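# Place the ribbed black housing on its matching mat rectangle

## Task

Work out the center-to-center spacing of the two raised ribs on a large face of the black housing, then set the housing on the mat rectangle whose color matches that spacing: 12 mm means yellow, 18 mm white, 24 mm blue, 30 mm red. The gripper must no longer be in contact with the housing when the scene is ended.

## Robot and tools

Robot: one 7-joint arm with a two-finger parallel gripper. Its joints, base to tip, are waist, shoulder, upper arm roll, elbow, forearm roll, wrist pitch and wrist roll; the Joint positions line and the torque and stiffness lists all follow this order. Each joint has a load limit (49.1 N m for the first four, 30.9 N m for the last three, counting a held object's weight). Reaching one through contact triggers a TORQUE FAULT: the arm freezes for 10 s and the rest of that call is skipped.

Frame: all poses use the scene frame. Its origin sits on the table surface directly under the arm base, +z is up, and +y lies to the left when facing along +x. Lengths are in metres; orientations are unit quaternions written w first (qw, qx, qy, qz). The gripper's fingers extend along its own +z and close along its own y. end_effector_position is the spot between the pads when closed; the fingertips stick out about 22 mm past it when closed and 9 mm when open, and they travel about 13 mm further from the arm while closing, so keep clearance over the table.

A row is 10 numbers: x, y, z, qw, qx, qy, qz, position, force_limit, speed. The first seven are an absolute target pose for the gripper in the scene frame, not an offset. position, force_limit and speed each lie in [-1, 1]. position +1 is fully open (85 mm), about -0.8 brings the pads together, -1 closes until blocked. force_limit sets pad pressure (roughly 20 N at -1, 128 N at 0, 235 N at +1 on a 40 mm object). speed sets finger closing rate (about 20, 85, 150 mm/s at -1, 0, +1). Optionally 7 more numbers in [0, 1] follow, one stiffness factor per joint in the order above; they persist until replaced. Resend the quaternion you want in every row rather than copying a reported one, which may have drifted.

execute_actions(actions): a list of actions run one after another. Each action is a list of up to 15 rows, one per control step of 1/30 s; if fewer rows are given, the last one repeats to fill 15 steps. An empty list just reports state and images. Each step, the commanded pose is clipped to at most 70 mm and 16 degrees from the measured pose, so far targets need several actions. A target more than 0.6 m from the gripper along any of its axes gets the action refused; if the first action fails that test or any action is malformed, nothing runs.

move(target, speed, blocking): target is one row as above, an absolute pose. The gripper follows a straight line to it, taking the shorter rotation; the finger numbers are applied at the start. speed is the path's top speed in m/s, 0.002 to 0.5 (default 0.25), with rotation capped at twice that in rad/s; paths run 0.5 to 10 s. It does not avoid obstacles and can overshoot its speed, especially near full reach. Faster motion or aiming deeper past a contact presses harder. With blocking=false it returns after 0.5 s while the arm continues; check with wait(0), and send no rows or moves until its end is shown, or call stop. The result adds a 'move:' line with the ending (done, off_target, moving, held, fault), the limits that acted (paced = pose was clipped; held = some steps were blocked, after which motion can jump fast) and the remaining distance from target.

wait(seconds): 0 to 10 s with the last command held; returns early if a running move ends. stop(): brakes a running move (needs some room); fingers continue. zoom_image(camera, region): camera is cam_head_left or cam_head_right (each 896x504); region is [x0, y0, x1, y1] in that image's pixels from its top-left, at most 504 by 504. Use it to inspect the rib spacing and the mat colors. finished_scene(scene): ends the current scene, given by its number, irreversibly; the result reports success and may bring the next task.

Reading results: the state gives gripper pose and joint data; the printed position may be slightly off, more at long reach. object_status: 0 moving, 1 blocked while opening, 2 blocked while closing (a grip), 3 reached the commanded position or pads met. Grip with position -1 and confirm 2. A changed position number (differ by 0.01 or more) resets status to 0 and is needed before a new force_limit or speed applies. position_measured is in counts: 3 open, 78 ~60 mm, 130 ~40 mm, 180 ~20 mm, 230 pads touching. touch_left (-y finger) and touch_right (+y finger) each show 28 cells in 7 groups of 4, running from fingertip toward the arm; idle cells read near 0 with noise, and an even 10 N grip gives about 30 per cell. 'Hand target' is the pose the controller is now driving toward; 'pose unreachable' means the clearance check altered or blocked a command; HELD marks clipped steps. MOTOR HOT appears from 60 °C; at 75 °C an OVER-TEMPERATURE FAULT lets the arm sag, so avoid holding loads idle for long.

Cameras come with calibration (intrinsics K, distortion, world-to-camera transforms) that may be off by a few degrees and millimetres per scene.

Avoid: dropping or letting the housing slip, slamming into the table or objects, hard pushes, and anything ending up off the table. Lower the housing gently onto the right rectangle, open the fingers, and lift clear before ending the scene.

Each tool is called after "Emit:" as name([rows], argument=value, ...), one row to a line, values as JSON.

## Session

Emit:
execute_actions(actions=[])

Scene clock: 0.00 s.
end_effector_position=(-0.0729, -0.3417, +0.2377) position_measured=3 object_status=3 touch_left=n/a touch_right=n/a end_effector_quat_wxyz=(+0.033, +0.919, +0.178, +0.351)
Joint positions: [ 2.513 -0.094  0.537  2.165 -0.51   1.8    2.337]
Joint velocities: [-0.     0.     0.     0.     0.    -0.    -0.002]
Joint torques (N m, as the joint torque sensors report them, + toward a larger angle): no reading
Hand target: -0.073, -0.342, +0.238; +0.033, +0.919, +0.178, +0.351
Joint stiffness scale: [1. 1. 1. 1. 1. 1. 1.]

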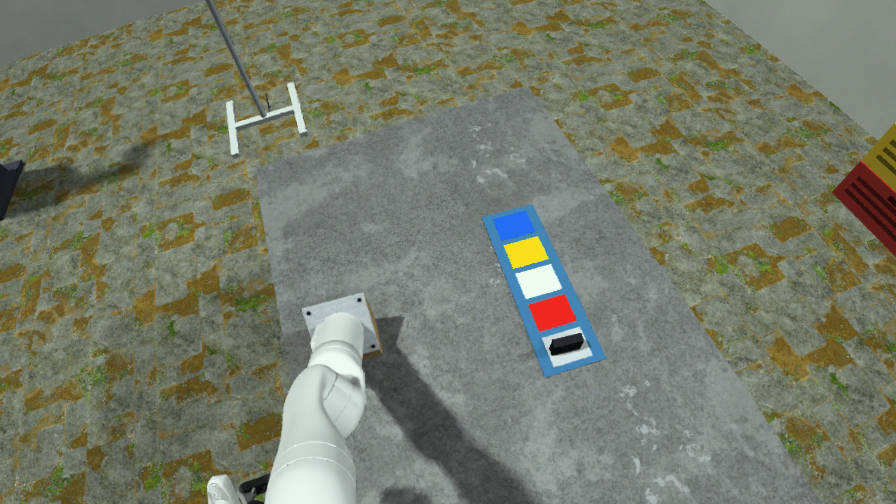

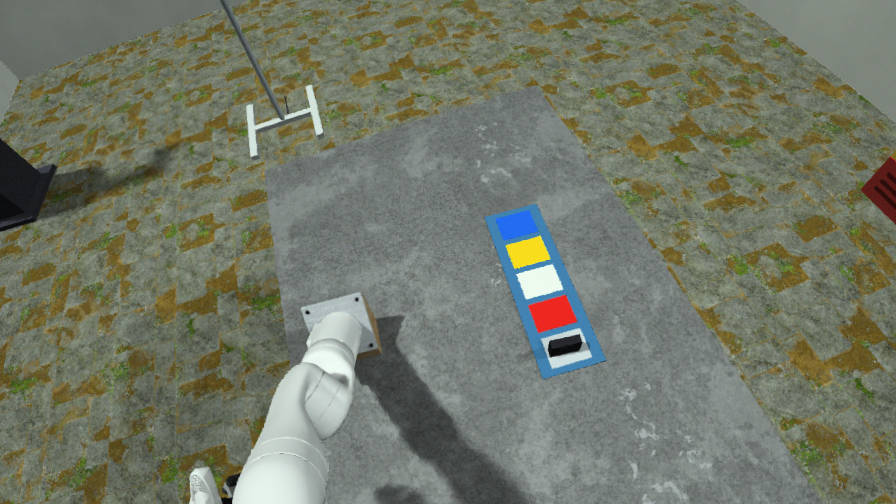

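Emit:
zoom_image(camera="cam_head_left", region=[530, 320, 610, 375])

Region (530, 320, 610, 375) of cam_head_left's 896x504 image, scaled by 6.300, with more detail than that image has; it fills the top 346 rows of this view, and the rest is white.

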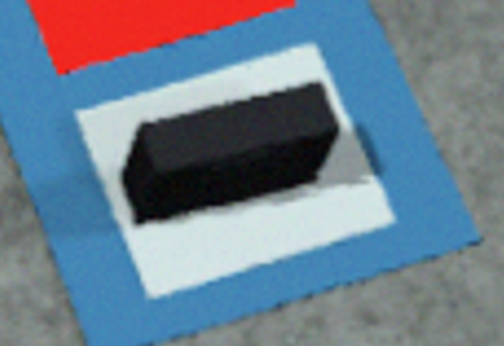

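Emit:
move(target=[0.42,-0.177,0.13,0,0.997,-0.075,0,1,-0.5,0], speed=0.3)

Scene clock: 2.87 s.
end_effector_position=(-0.0416, -0.3293, +0.2275) position_measured=3 object_status=3 touch_left=((-8 -4 3 -9) (2 6 7 -7) (10 5 -1 -9) (3 5 10 -4) (3 -6 -4 8) (4 0 -4 10) (-2 8 10 -3)) touch_right=((-5 11 9 10) (7 -3 0 1) (-1 2 -3 6) (15 0 -7 5) (3 5 -4 -14) (1 8 0 -1) (-2 -11 5 -4)) end_effector_quat_wxyz=(+0.029, +0.929, +0.154, +0.334)
Joint positions: [ 2.528 -0.18   0.526  2.284 -0.503  1.725  2.284]
Joint velocities: [-0.001  0.    -0.001 -0.     0.     0.    -0.001]
Joint torques (N m, as the joint torque sensors report them, + toward a larger angle): [ 1.98 -7.5   3.06 -3.29  1.31  1.78  0.04]
Hand target: -0.042, -0.331, +0.229; +0.033, +0.928, +0.158, +0.336
Off the commanded pose: 0.496 m, 48 deg; position and orientation clipped at the last step of the last action.
Joint stiffness scale: [1. 1. 1. 1. 1. 1. 1.]
move: held; limits=paced,held; held on 55 of 63 steps, including the last
pose unreachable: on one or more control steps of this call, first in action 0 (counted from 0), an arm could not follow its commanded pose, so it was not sent that pose on those steps. On the call's last step it was still not sent that pose. It may still have moved: this result reports where it is.
cause: the commanded pose would bring two parts of the arm too close to each other (its gripper and another part of the arm, with joints 2 (shoulder) to 7 (wrist roll) between them).

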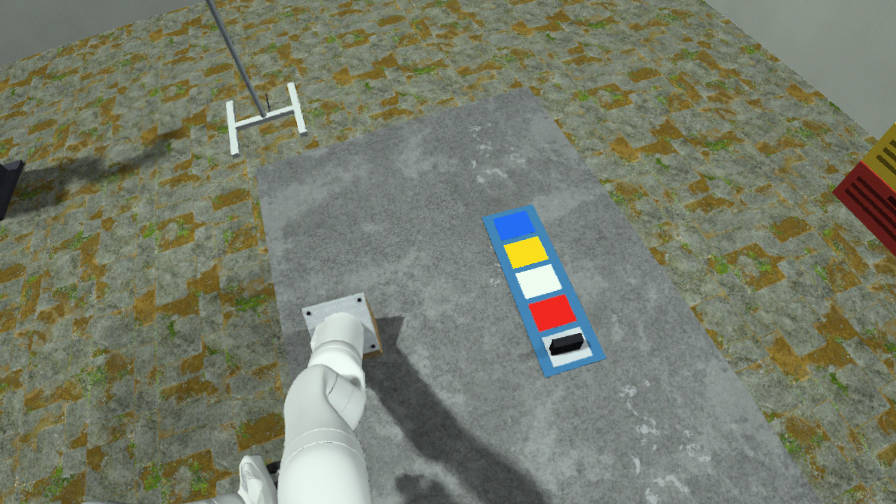

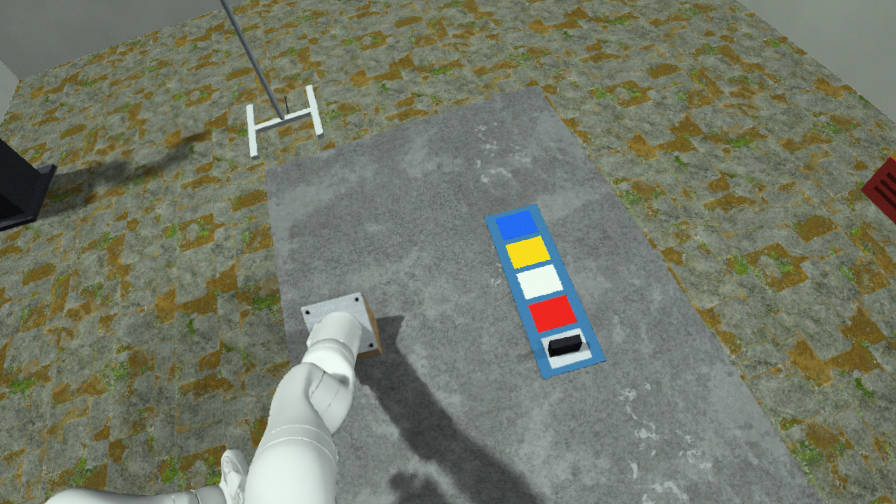

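Emit:
move(target=[-0.15,-0.52,0.2,0,0.98,0.1,0.17,1,-0.5,0])

Emit:
move(target=[0.15,-0.6,0.17,0,1,0,0,1,-0.5,0])

Scene clock: 4.60 s.
end_effector_position=(-0.1452, -0.5196, +0.2014) position_measured=3 object_status=3 touch_left=((-1 -10 11 -10) (5 -10 9 5) (8 -7 -11 -6) (-2 -9 -1 6) (-5 -4 4 5) (11 5 -12 12) (-14 6 5 -5)) touch_right=((-7 -2 0 11) (5 -16 -7 -6) (6 -1 3 -6) (9 -1 2 0) (11 -1 15 -16) (-6 0 -1 2) (-14 -6 -3 -2)) end_effector_quat_wxyz=(+0.002, +0.979, +0.104, +0.174)
Joint positions: [ 2.501 -0.233  0.102  1.834 -0.783  1.528  1.529]
Joint velocities: [-0.001  0.004 -0.003 -0.003  0.     0.    -0.001]
Joint torques (N m, as the joint torque sensors report them, + toward a larger angle): [  1.88 -11.87   4.98  -4.44   0.05   1.3   -0.01]
Hand target: -0.148, -0.521, +0.200; +0.002, +0.980, +0.100, +0.171
Off the commanded pose: 0.005 m, 1 deg.
Joint stiffness scale: [1. 1. 1. 1. 1. 1. 1.]
move: off_target

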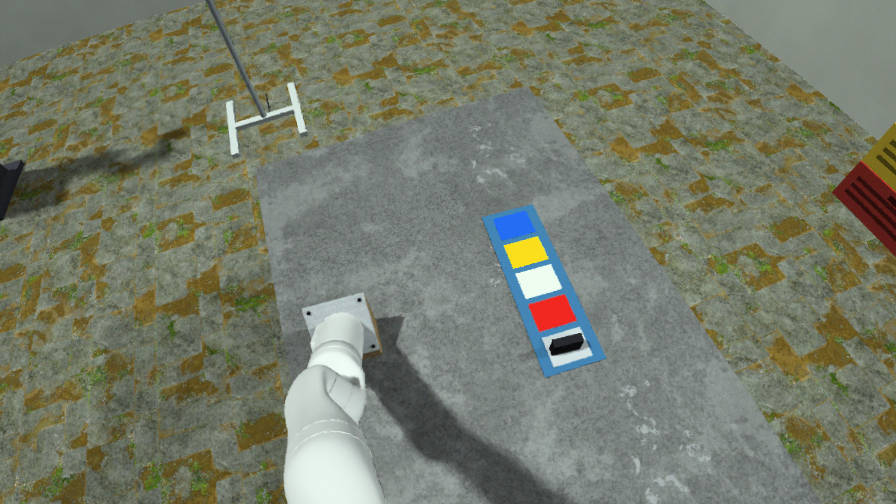

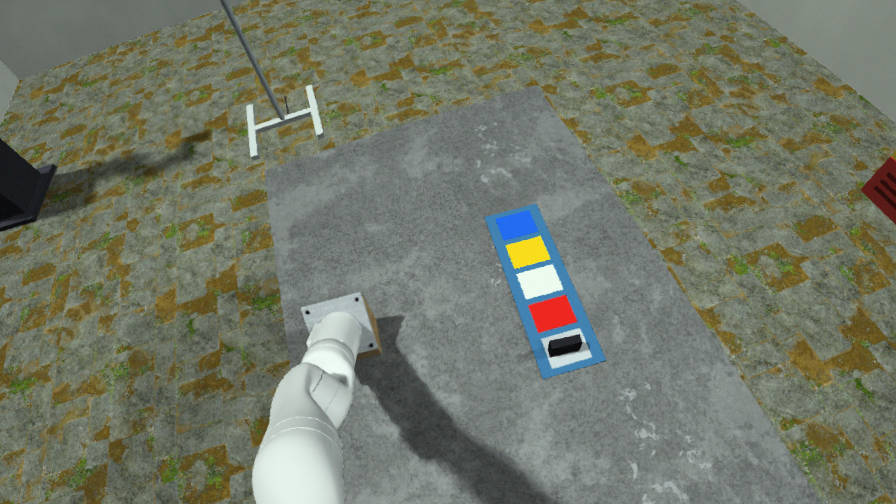

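Scene clock: 6.30 s.
end_effector_position=(+0.1518, -0.5997, +0.1704) position_measured=3 object_status=3 touch_left=((-11 -5 4 -9) (-1 -2 4 1) (-2 -11 -3 -8) (1 -4 2 7) (-1 7 -5 -6) (-7 -1 1 10) (0 -4 8 1)) touch_right=((-1 -7 10 8) (9 -2 0 15) (0 3 4 -5) (-2 -3 -2 5) (-6 3 19 -10) (-1 -3 6 1) (0 -9 -5 5)) end_effector_quat_wxyz=(+0.003, +1.000, +0.002, +0.006)
Joint positions: [ 2.698 -0.903 -0.716  1.75  -0.884  1.288  0.394]
Joint velocities: [ 0.017 -0.011 -0.001 -0.005 -0.     0.009 -0.002]
Joint torques (N m, as the joint torque sensors report them, + toward a larger angle): [-8.61  2.15  6.67 -4.87  0.02 -0.1  -0.09]
Hand target: +0.152, -0.598, +0.170; -0.000, +1.000, +0.000, +0.002
Off the commanded pose: 0.002 m, 1 deg.
Joint stiffness scale: [1. 1. 1. 1. 1. 1. 1.]
move: done

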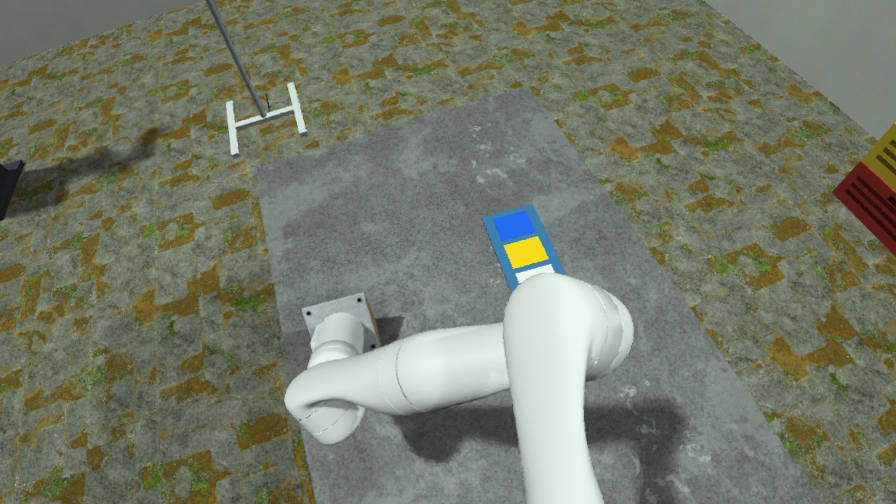

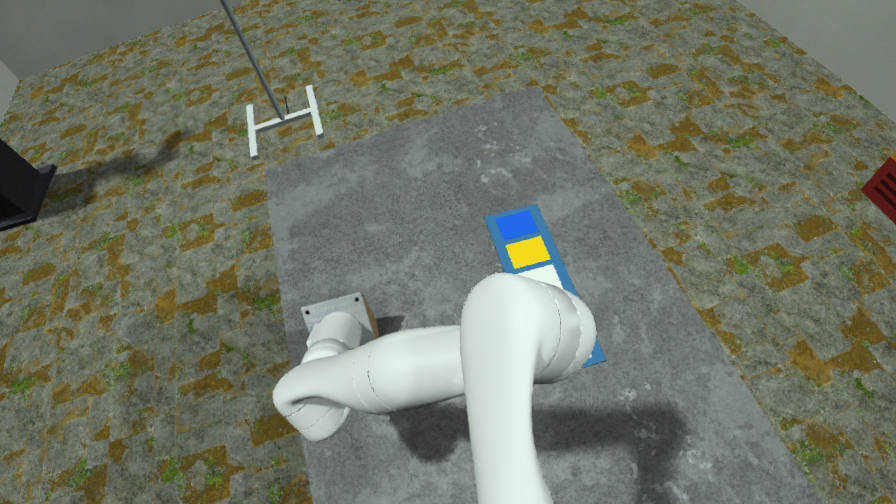

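Emit:
move(target=[0.42,-0.177,0.11,0,0.997,-0.075,0,1,-0.5,0])

Scene clock: 8.97 s.
end_effector_position=(+0.4172, -0.1785, +0.1101) position_measured=3 object_status=3 touch_left=((11 -9 -5 -20) (-4 -4 7 5) (7 -5 -5 2) (3 -10 6 8) (2 0 0 9) (-2 -4 -4 8) (-11 10 -1 2)) touch_right=((-3 -2 10 3) (5 3 6 2) (-9 -11 0 4) (6 -2 -2 -11) (4 2 20 6) (-3 1 2 -4) (4 -10 -3 3)) end_effector_quat_wxyz=(+0.000, +0.997, -0.074, +0.000)
Joint positions: [ 2.221 -1.884 -1.022  1.795 -1.236  1.545 -0.727]
Joint velocities: [-0.005 -0.001 -0.002 -0.002 -0.     0.    -0.002]
Joint torques (N m, as the joint torque sensors report them, + toward a larger angle): [-11.9   14.21   8.78  -2.21   0.27  -0.13   0.08]
Hand target: +0.418, -0.175, +0.110; -0.001, +0.997, -0.075, -0.000
Off the commanded pose: 0.003 m, 0 deg.
Joint stiffness scale: [1. 1. 1. 1. 1. 1. 1.]
move: done

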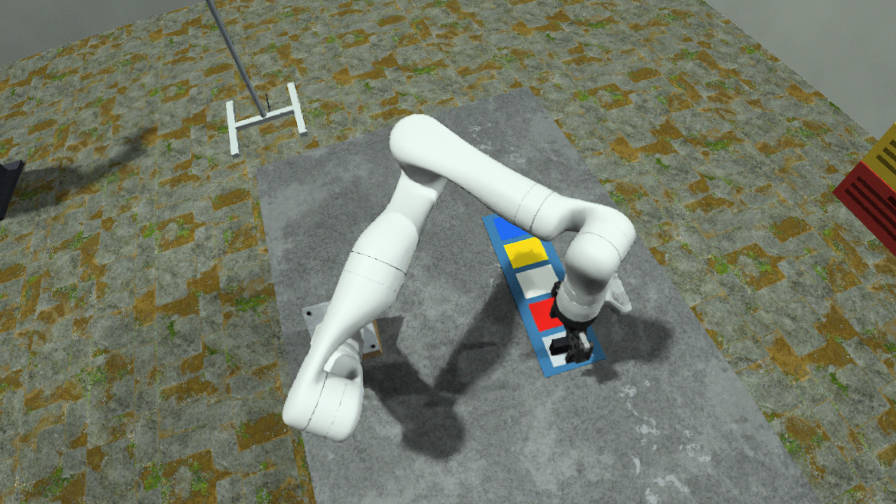

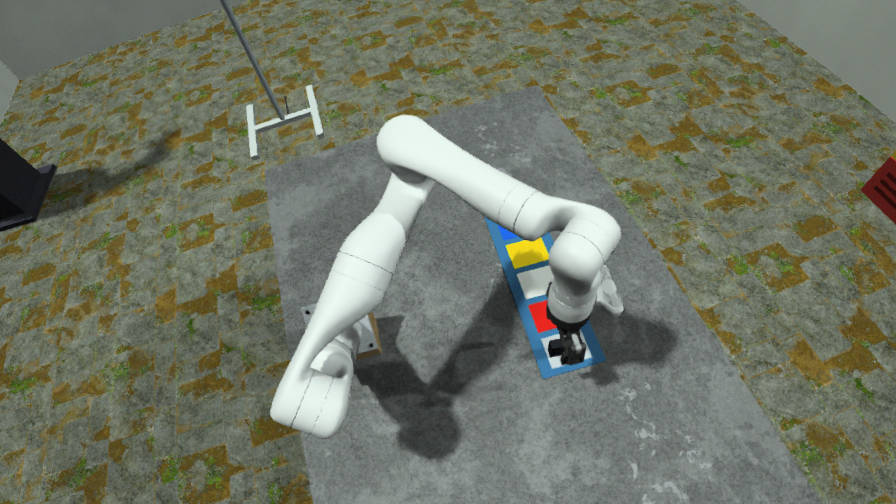

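Emit:
move(target=[0.42,-0.177,0.032,0,0.997,-0.075,0,0.6,-0.5,0], speed=0.12)

Emit:
zoom_image(camera="cam_head_left", region=[510, 290, 630, 390])

Scene clock: 10.23 s.
end_effector_position=(+0.4198, -0.1756, +0.0345) position_measured=53 object_status=3 touch_left=((-7 3 4 -9) (3 2 2 3) (6 1 1 -11) (-3 -2 18 2) (0 0 0 8) (-4 3 3 0) (6 9 -2 2)) touch_right=((2 1 4 5) (0 -7 -1 7) (3 -7 2 -8) (12 -9 -5 -6) (-3 -2 12 -3) (-4 6 0 5) (-9 -2 7 10)) end_effector_quat_wxyz=(-0.001, +0.997, -0.078, -0.002)
Joint positions: [ 2.285 -1.968 -1.127  1.845 -1.368  1.437 -0.7  ]
Joint velocities: [ 0.002 -0.003  0.     0.    -0.    -0.001  0.001]
Joint torques (N m, as the joint torque sensors report them, + toward a larger angle): [-12.6   14.43   8.58  -1.3    0.21   0.33  -0.13]
Hand target: +0.420, -0.177, +0.032; +0.000, +0.997, -0.075, -0.000
Off the commanded pose: 0.003 m, 0 deg.
Joint stiffness scale: [1. 1. 1. 1. 1. 1. 1.]
move: done

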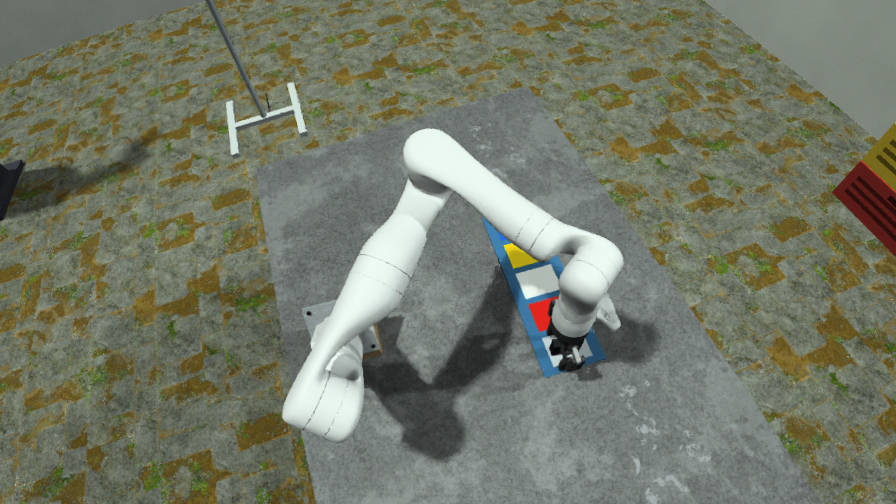

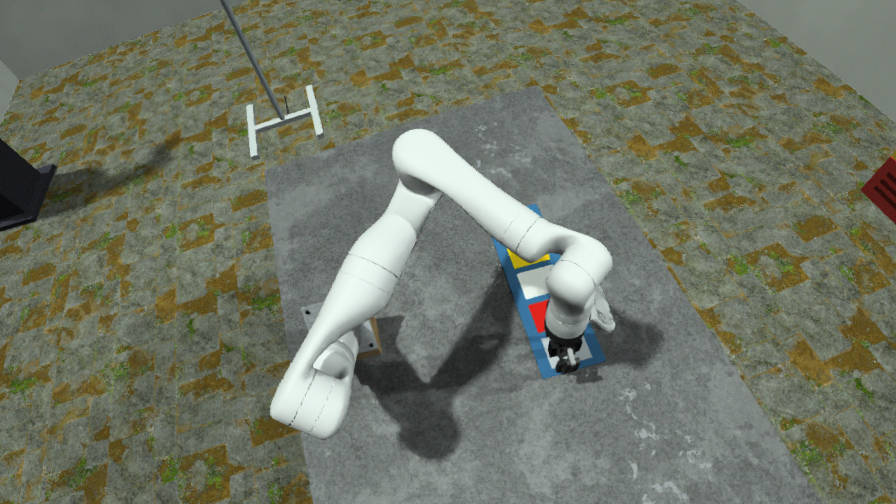

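Region (510, 290, 630, 390) of cam_head_left's 896x504 image, scaled by 4.200, with more detail than that image has.

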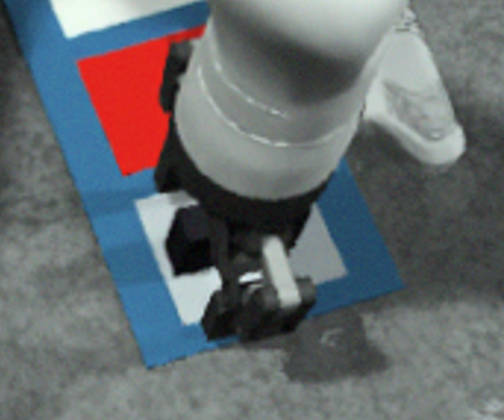

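Emit:
move(target=[0.42,-0.177,0.029,0,0.997,-0.075,0,-1,-0.6,-0.3])

Scene clock: 11.43 s.
end_effector_position=(+0.4198, -0.1756, +0.0314) position_measured=186 object_status=2 touch_left=((-7 -5 2 4) (8 0 9 26) (5 2 31 60) (-1 35 284 389) (1 48 307 488) (2 30 195 330) (-5 102 516 533)) touch_right=((9 1 -8 15) (3 -8 3 -9) (20 10 37 32) (83 66 247 236) (103 114 384 389) (169 133 287 268) (158 195 627 396)) end_effector_quat_wxyz=(-0.001, +0.997, -0.078, -0.002)
Joint positions: [ 2.288 -1.972 -1.131  1.846 -1.374  1.433 -0.698]
Joint velocities: [-0.    -0.    -0.001 -0.    -0.    -0.     0.   ]
Joint torques (N m, as the joint torque sensors report them, + toward a larger angle): [-10.98  14.02   7.66  -1.06   0.19  -0.31   0.02]
Hand target: +0.420, -0.177, +0.029; +0.000, +0.997, -0.075, -0.000
Off the commanded pose: 0.003 m, 0 deg.
Joint stiffness scale: [1. 1. 1. 1. 1. 1. 1.]
move: done

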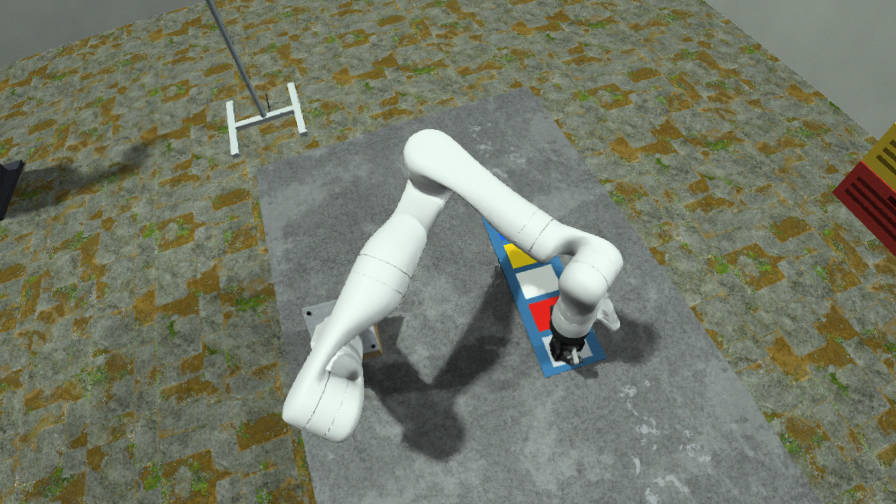

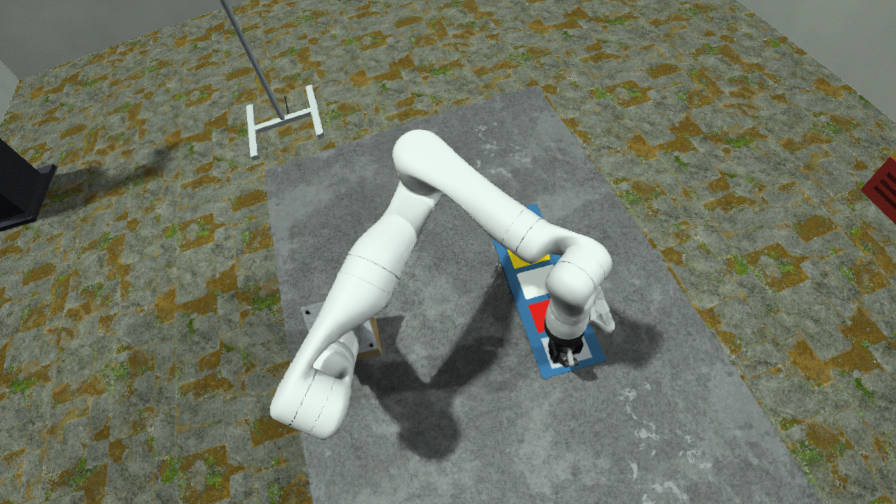

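Emit:
execute_actions([
  [[0.42,-0.177,0.031,0,0.997,-0.075,0,-0.2,-0.6,0]],
  [[0.410,-0.1755,0.037,0,0.997,-0.075,0,-0.2,-0.6,0]],
  [[0.410,-0.1755,0.037,0,0.997,-0.075,0,-1,-0.6,-0.5]],
  [[0.410,-0.1755,0.037,0,0.997,-0.075,0,-1,-0.6,-0.5]],
])

Scene clock: 13.80 s.
end_effector_position=(+0.4127, -0.1743, +0.0361) position_measured=187 object_status=2 touch_left=((3 -9 16 75) (2 2 52 134) (-8 23 87 185) (7 60 204 655) (13 102 146 323) (37 113 217 652) (15 98 135 188)) touch_right=((43 96 71 17) (79 115 92 14) (83 210 160 98) (105 332 207 414) (100 316 224 216) (125 304 313 583) (63 174 172 129)) end_effector_quat_wxyz=(-0.002, +0.997, -0.079, +0.002)
Joint positions: [ 2.269 -1.972 -1.129  1.876 -1.373  1.433 -0.684]
Joint velocities: [-0.     0.001  0.     0.     0.     0.    -0.   ]
Joint torques (N m, as the joint torque sensors report them, + toward a larger angle): [-11.8   14.4    7.97  -0.86   0.15   0.11  -0.04]
Hand target: +0.410, -0.176, +0.037; +0.000, +0.997, -0.075, -0.000
Off the commanded pose: 0.003 m, 1 deg.
Joint stiffness scale: [1. 1. 1. 1. 1. 1. 1.]
Step readings (end_effector_position; steps 1 to 15: 1st action; 16 to 30: 2nd action; 31 to 45: 3rd action; 46 to 60: 4th action):
0: (+0.4198, -0.1756, +0.0314)
1: (+0.4198, -0.1756, +0.0314)
2: (+0.4198, -0.1756, +0.0314)
4: (+0.4198, -0.1756, +0.0314)
8: (+0.4198, -0.1756, +0.0314)
15: (+0.4198, -0.1756, +0.0314)
16: (+0.4192, -0.1756, +0.0317)
17: (+0.4170, -0.1756, +0.0325)
19: (+0.4141, -0.1757, +0.0339)
23: (+0.4127, -0.1750, +0.0352)
30: (+0.4127, -0.1745, +0.0359)
31: (+0.4127, -0.1745, +0.0359)
32: (+0.4127, -0.1745, +0.0359)
34: (+0.4127, -0.1744, +0.0360)
38: (+0.4127, -0.1744, +0.0360)
45: (+0.4127, -0.1743, +0.0361)
46: (+0.4127, -0.1743, +0.0361)
47: (+0.4127, -0.1743, +0.0361)
49: (+0.4127, -0.1743, +0.0361)
53: (+0.4127, -0.1743, +0.0361)
60: end_effector_position above

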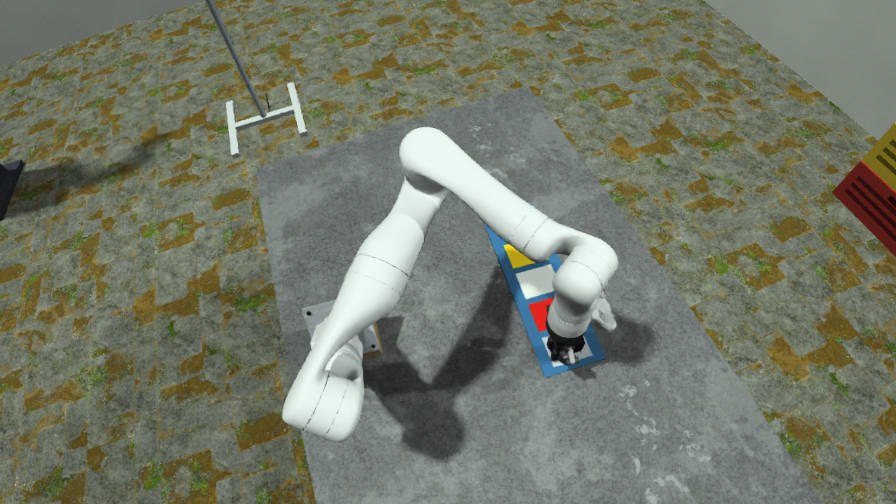

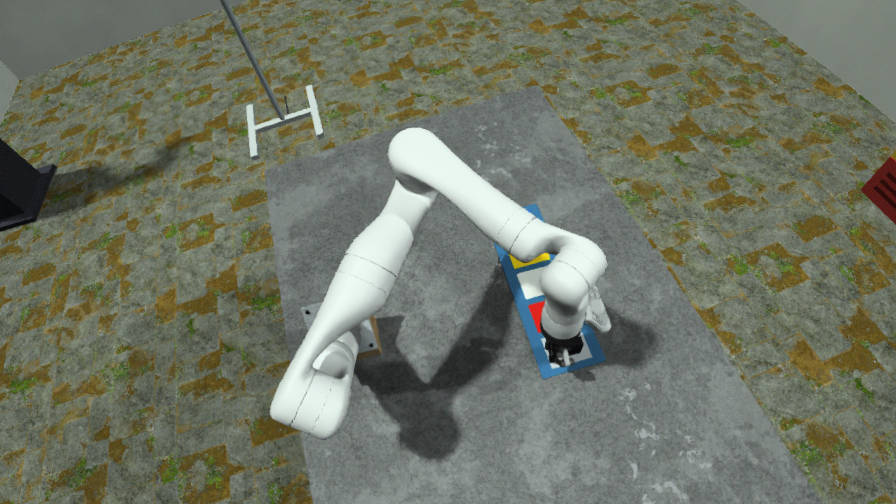

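Emit:
execute_actions([
  [[0.412,-0.1755,0.037,0,0.997,-0.075,0,-0.2,-0.6,0]],
  [[0.42,-0.177,0.037,0,0.997,-0.075,0,-0.2,-0.6,0],[0.423,-0.177,0.037,0,0.997,-0.075,0,-0.2,-0.6,0],[0.426,-0.178,0.037,0,0.997,-0.075,0,-0.2,-0.6,0],[0.429,-0.178,0.037,0,0.997,-0.075,0,-0.2,-0.6,0],[0.432,-0.179,0.037,0,0.997,-0.075,0,-0.2,-0.6,0]],
  [[0.432,-0.179,0.037,0,0.997,-0.075,0,-1,-0.6,-0.3]],
])

Emit:
zoom_image(camera="cam_head_right", region=[510, 290, 630, 390])

Scene clock: 15.80 s.
end_effector_position=(+0.4326, -0.1783, +0.0361) position_measured=184 object_status=2 touch_left=((0 -12 7 -19) (8 4 2 7) (62 64 70 52) (397 453 428 477) (134 130 100 135) (399 372 332 432) (57 95 86 68)) touch_right=((7 -4 8 10) (-2 -8 4 0) (72 88 78 63) (375 592 381 332) (128 172 144 121) (410 502 525 489) (60 98 107 71)) end_effector_quat_wxyz=(+0.000, +0.997, -0.071, +0.003)
Joint positions: [ 2.299 -1.96  -1.121  1.81  -1.37   1.433 -0.704]
Joint velocities: [-0.     0.001 -0.001 -0.     0.001 -0.    -0.   ]
Joint torques (N m, as the joint torque sensors report them, + toward a larger angle): [-12.31  14.6    8.89  -1.28   0.16  -0.18   0.05]
Hand target: +0.432, -0.179, +0.037; +0.000, +0.997, -0.075, +0.000
Off the commanded pose: 0.001 m, 1 deg.
Joint stiffness scale: [1. 1. 1. 1. 1. 1. 1.]
Step readings (end_effector_position; steps 1 to 15: 1st action; 16 to 30: 2nd action; 31 to 45: 3rd action):
0: (+0.4127, -0.1743, +0.0361)
1: (+0.4127, -0.1743, +0.0361)
2: (+0.4127, -0.1744, +0.0361)
4: (+0.4127, -0.1744, +0.0361)
8: (+0.4127, -0.1744, +0.0361)
15: (+0.4127, -0.1744, +0.0361)
16: (+0.4133, -0.1745, +0.0361)
17: (+0.4156, -0.1747, +0.0362)
19: (+0.4219, -0.1752, +0.0367)
23: (+0.4310, -0.1765, +0.0370)
30: (+0.4326, -0.1779, +0.0362)
31: (+0.4326, -0.1780, +0.0362)
32: (+0.4326, -0.1781, +0.0361)
34: (+0.4326, -0.1782, +0.0361)
38: (+0.4326, -0.1783, +0.0361)
45: end_effector_position above

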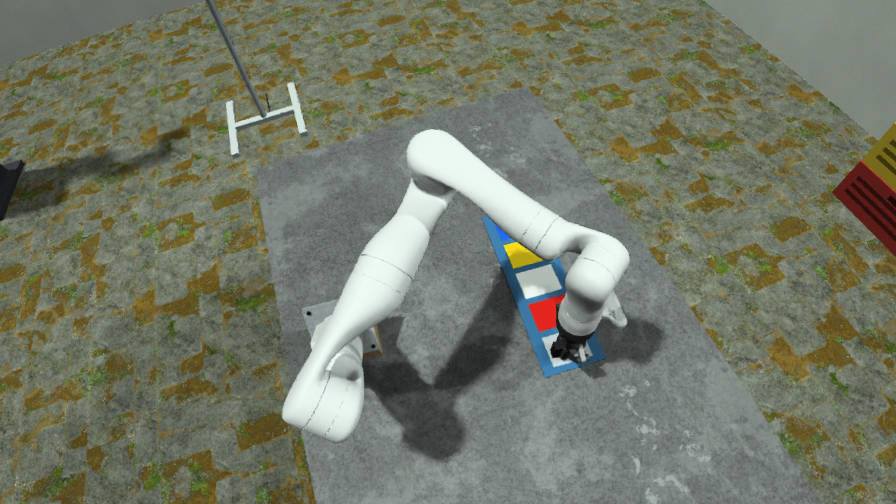

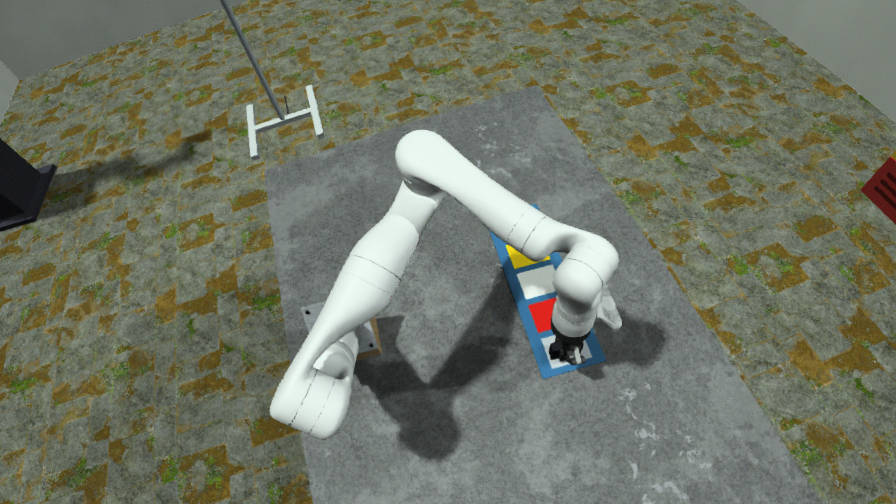

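Region (510, 290, 630, 390) of cam_head_right's 896x504 image, scaled by 4.200, with more detail than that image has.

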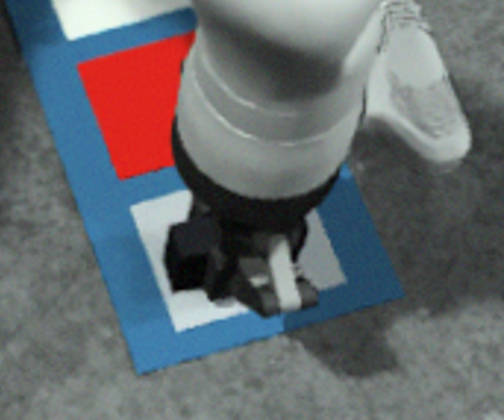

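Emit:
move(target=[0.434,-0.165,0.068,0,0.997,-0.075,0,-1,-0.6,-0.3], speed=0.15)

Emit:
move(target=[0.458,0.08,0.055,0,0.999,-0.05,0,-1,-0.6,-0.3])

Emit:
zoom_image(camera="cam_head_left", region=[470, 200, 590, 300])

Scene clock: 17.10 s.
end_effector_position=(+0.4344, -0.1662, +0.0654) position_measured=184 object_status=2 touch_left=((-8 -7 -6 -17) (5 4 4 6) (47 66 68 56) (407 456 418 469) (131 129 103 120) (394 365 337 436) (66 104 85 67)) touch_right=((6 1 14 3) (-1 -7 -8 -5) (70 86 83 62) (381 588 371 333) (122 179 140 113) (419 498 531 498) (62 86 108 74)) end_effector_quat_wxyz=(+0.001, +0.997, -0.072, +0.002)
Joint positions: [ 2.257 -1.945 -1.088  1.778 -1.321  1.486 -0.756]
Joint velocities: [-0.002 -0.001  0.002 -0.001  0.001  0.002 -0.   ]
Joint torques (N m, as the joint torque sensors report them, + toward a larger angle): [-12.93  14.92   8.77  -1.75   0.19  -0.16  -0.08]
Hand target: +0.434, -0.165, +0.068; -0.000, +0.997, -0.075, +0.000
Off the commanded pose: 0.003 m, 0 deg.
Joint stiffness scale: [1. 1. 1. 1. 1. 1. 1.]
move: done

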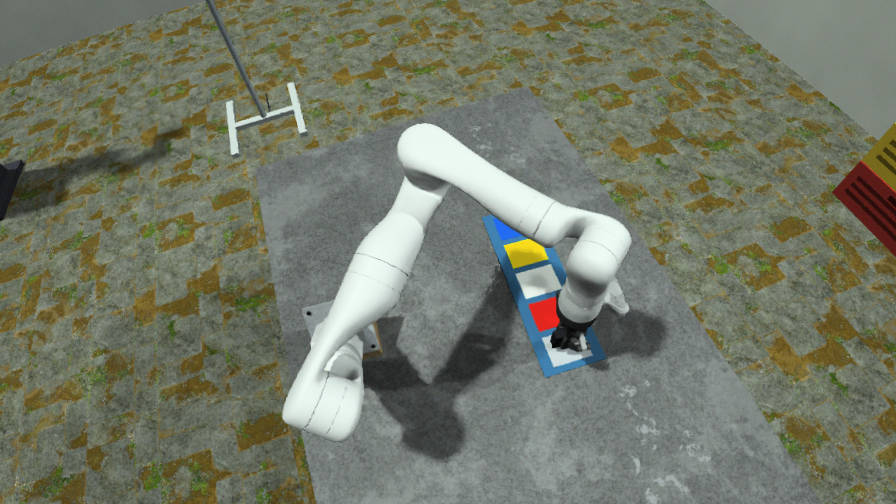

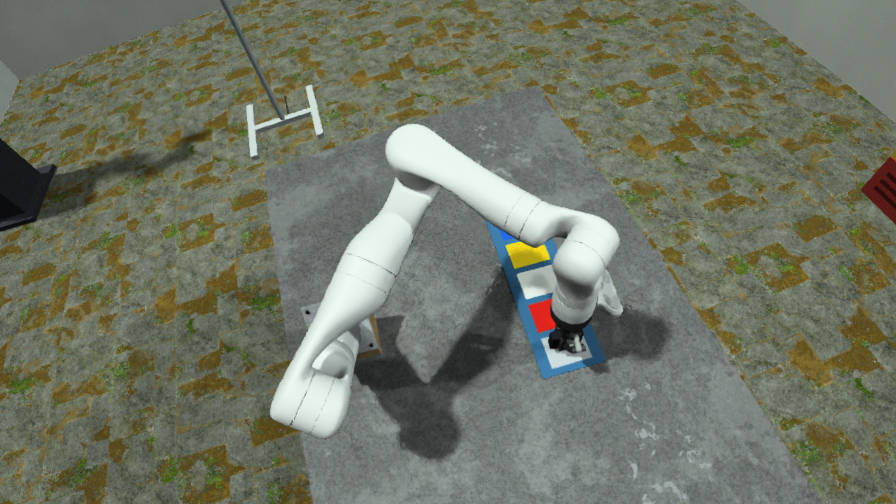

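Scene clock: 18.60 s.
end_effector_position=(+0.4585, +0.0777, +0.0555) position_measured=184 object_status=2 touch_left=((2 -12 -1 -14) (-4 0 5 5) (42 56 61 57) (404 454 426 479) (132 136 101 124) (405 370 329 436) (67 93 85 71)) touch_right=((2 5 11 4) (-4 7 10 -3) (58 68 85 67) (393 597 370 328) (114 181 150 129) (419 500 533 496) (65 92 113 55)) end_effector_quat_wxyz=(-0.001, +0.999, -0.048, +0.002)
Joint positions: [ 1.997 -2.154 -1.255  1.4   -1.408  1.587 -1.375]
Joint velocities: [-0.002  0.001 -0.002 -0.002  0.     0.    -0.002]
Joint torques (N m, as the joint torque sensors report them, + toward a larger angle): [-10.71  20.73   9.13  -0.7    0.11  -0.22   0.06]
Hand target: +0.457, +0.081, +0.055; -0.001, +0.999, -0.050, -0.000
Off the commanded pose: 0.002 m, 0 deg.
Joint stiffness scale: [1. 1. 1. 1. 1. 1. 1.]
move: done

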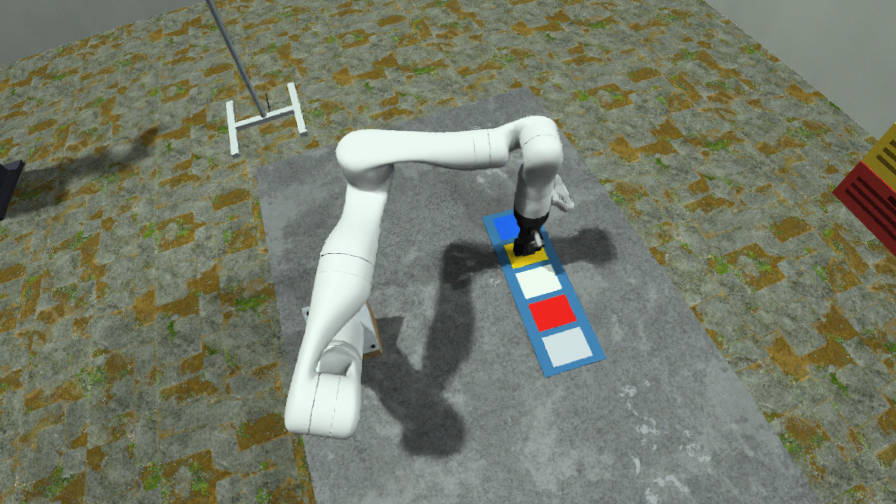

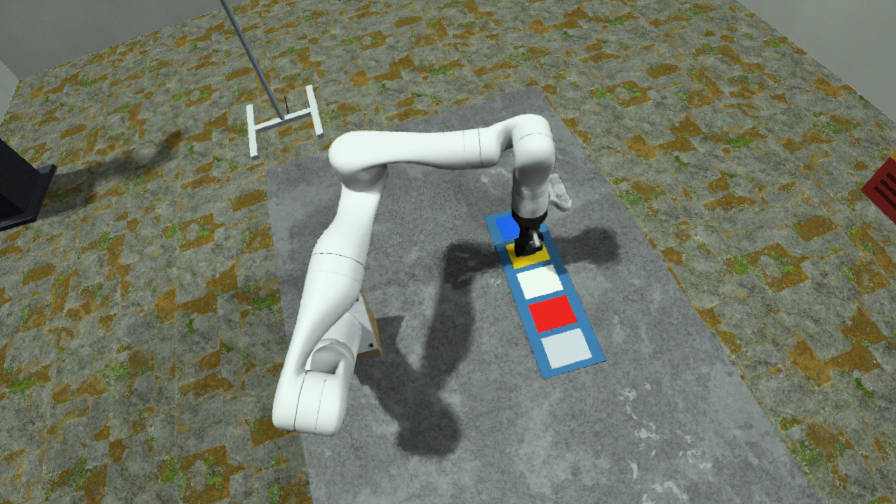

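Region (470, 200, 590, 300) of cam_head_left's 896x504 image, scaled by 4.200, with more detail than that image has.

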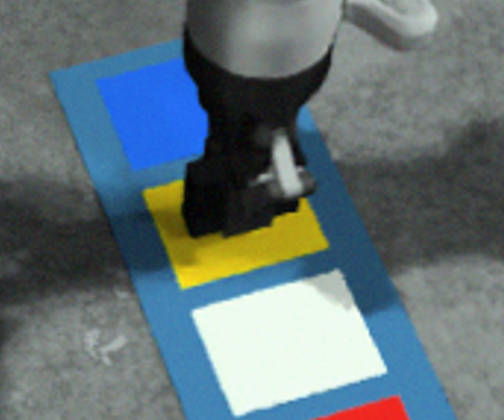

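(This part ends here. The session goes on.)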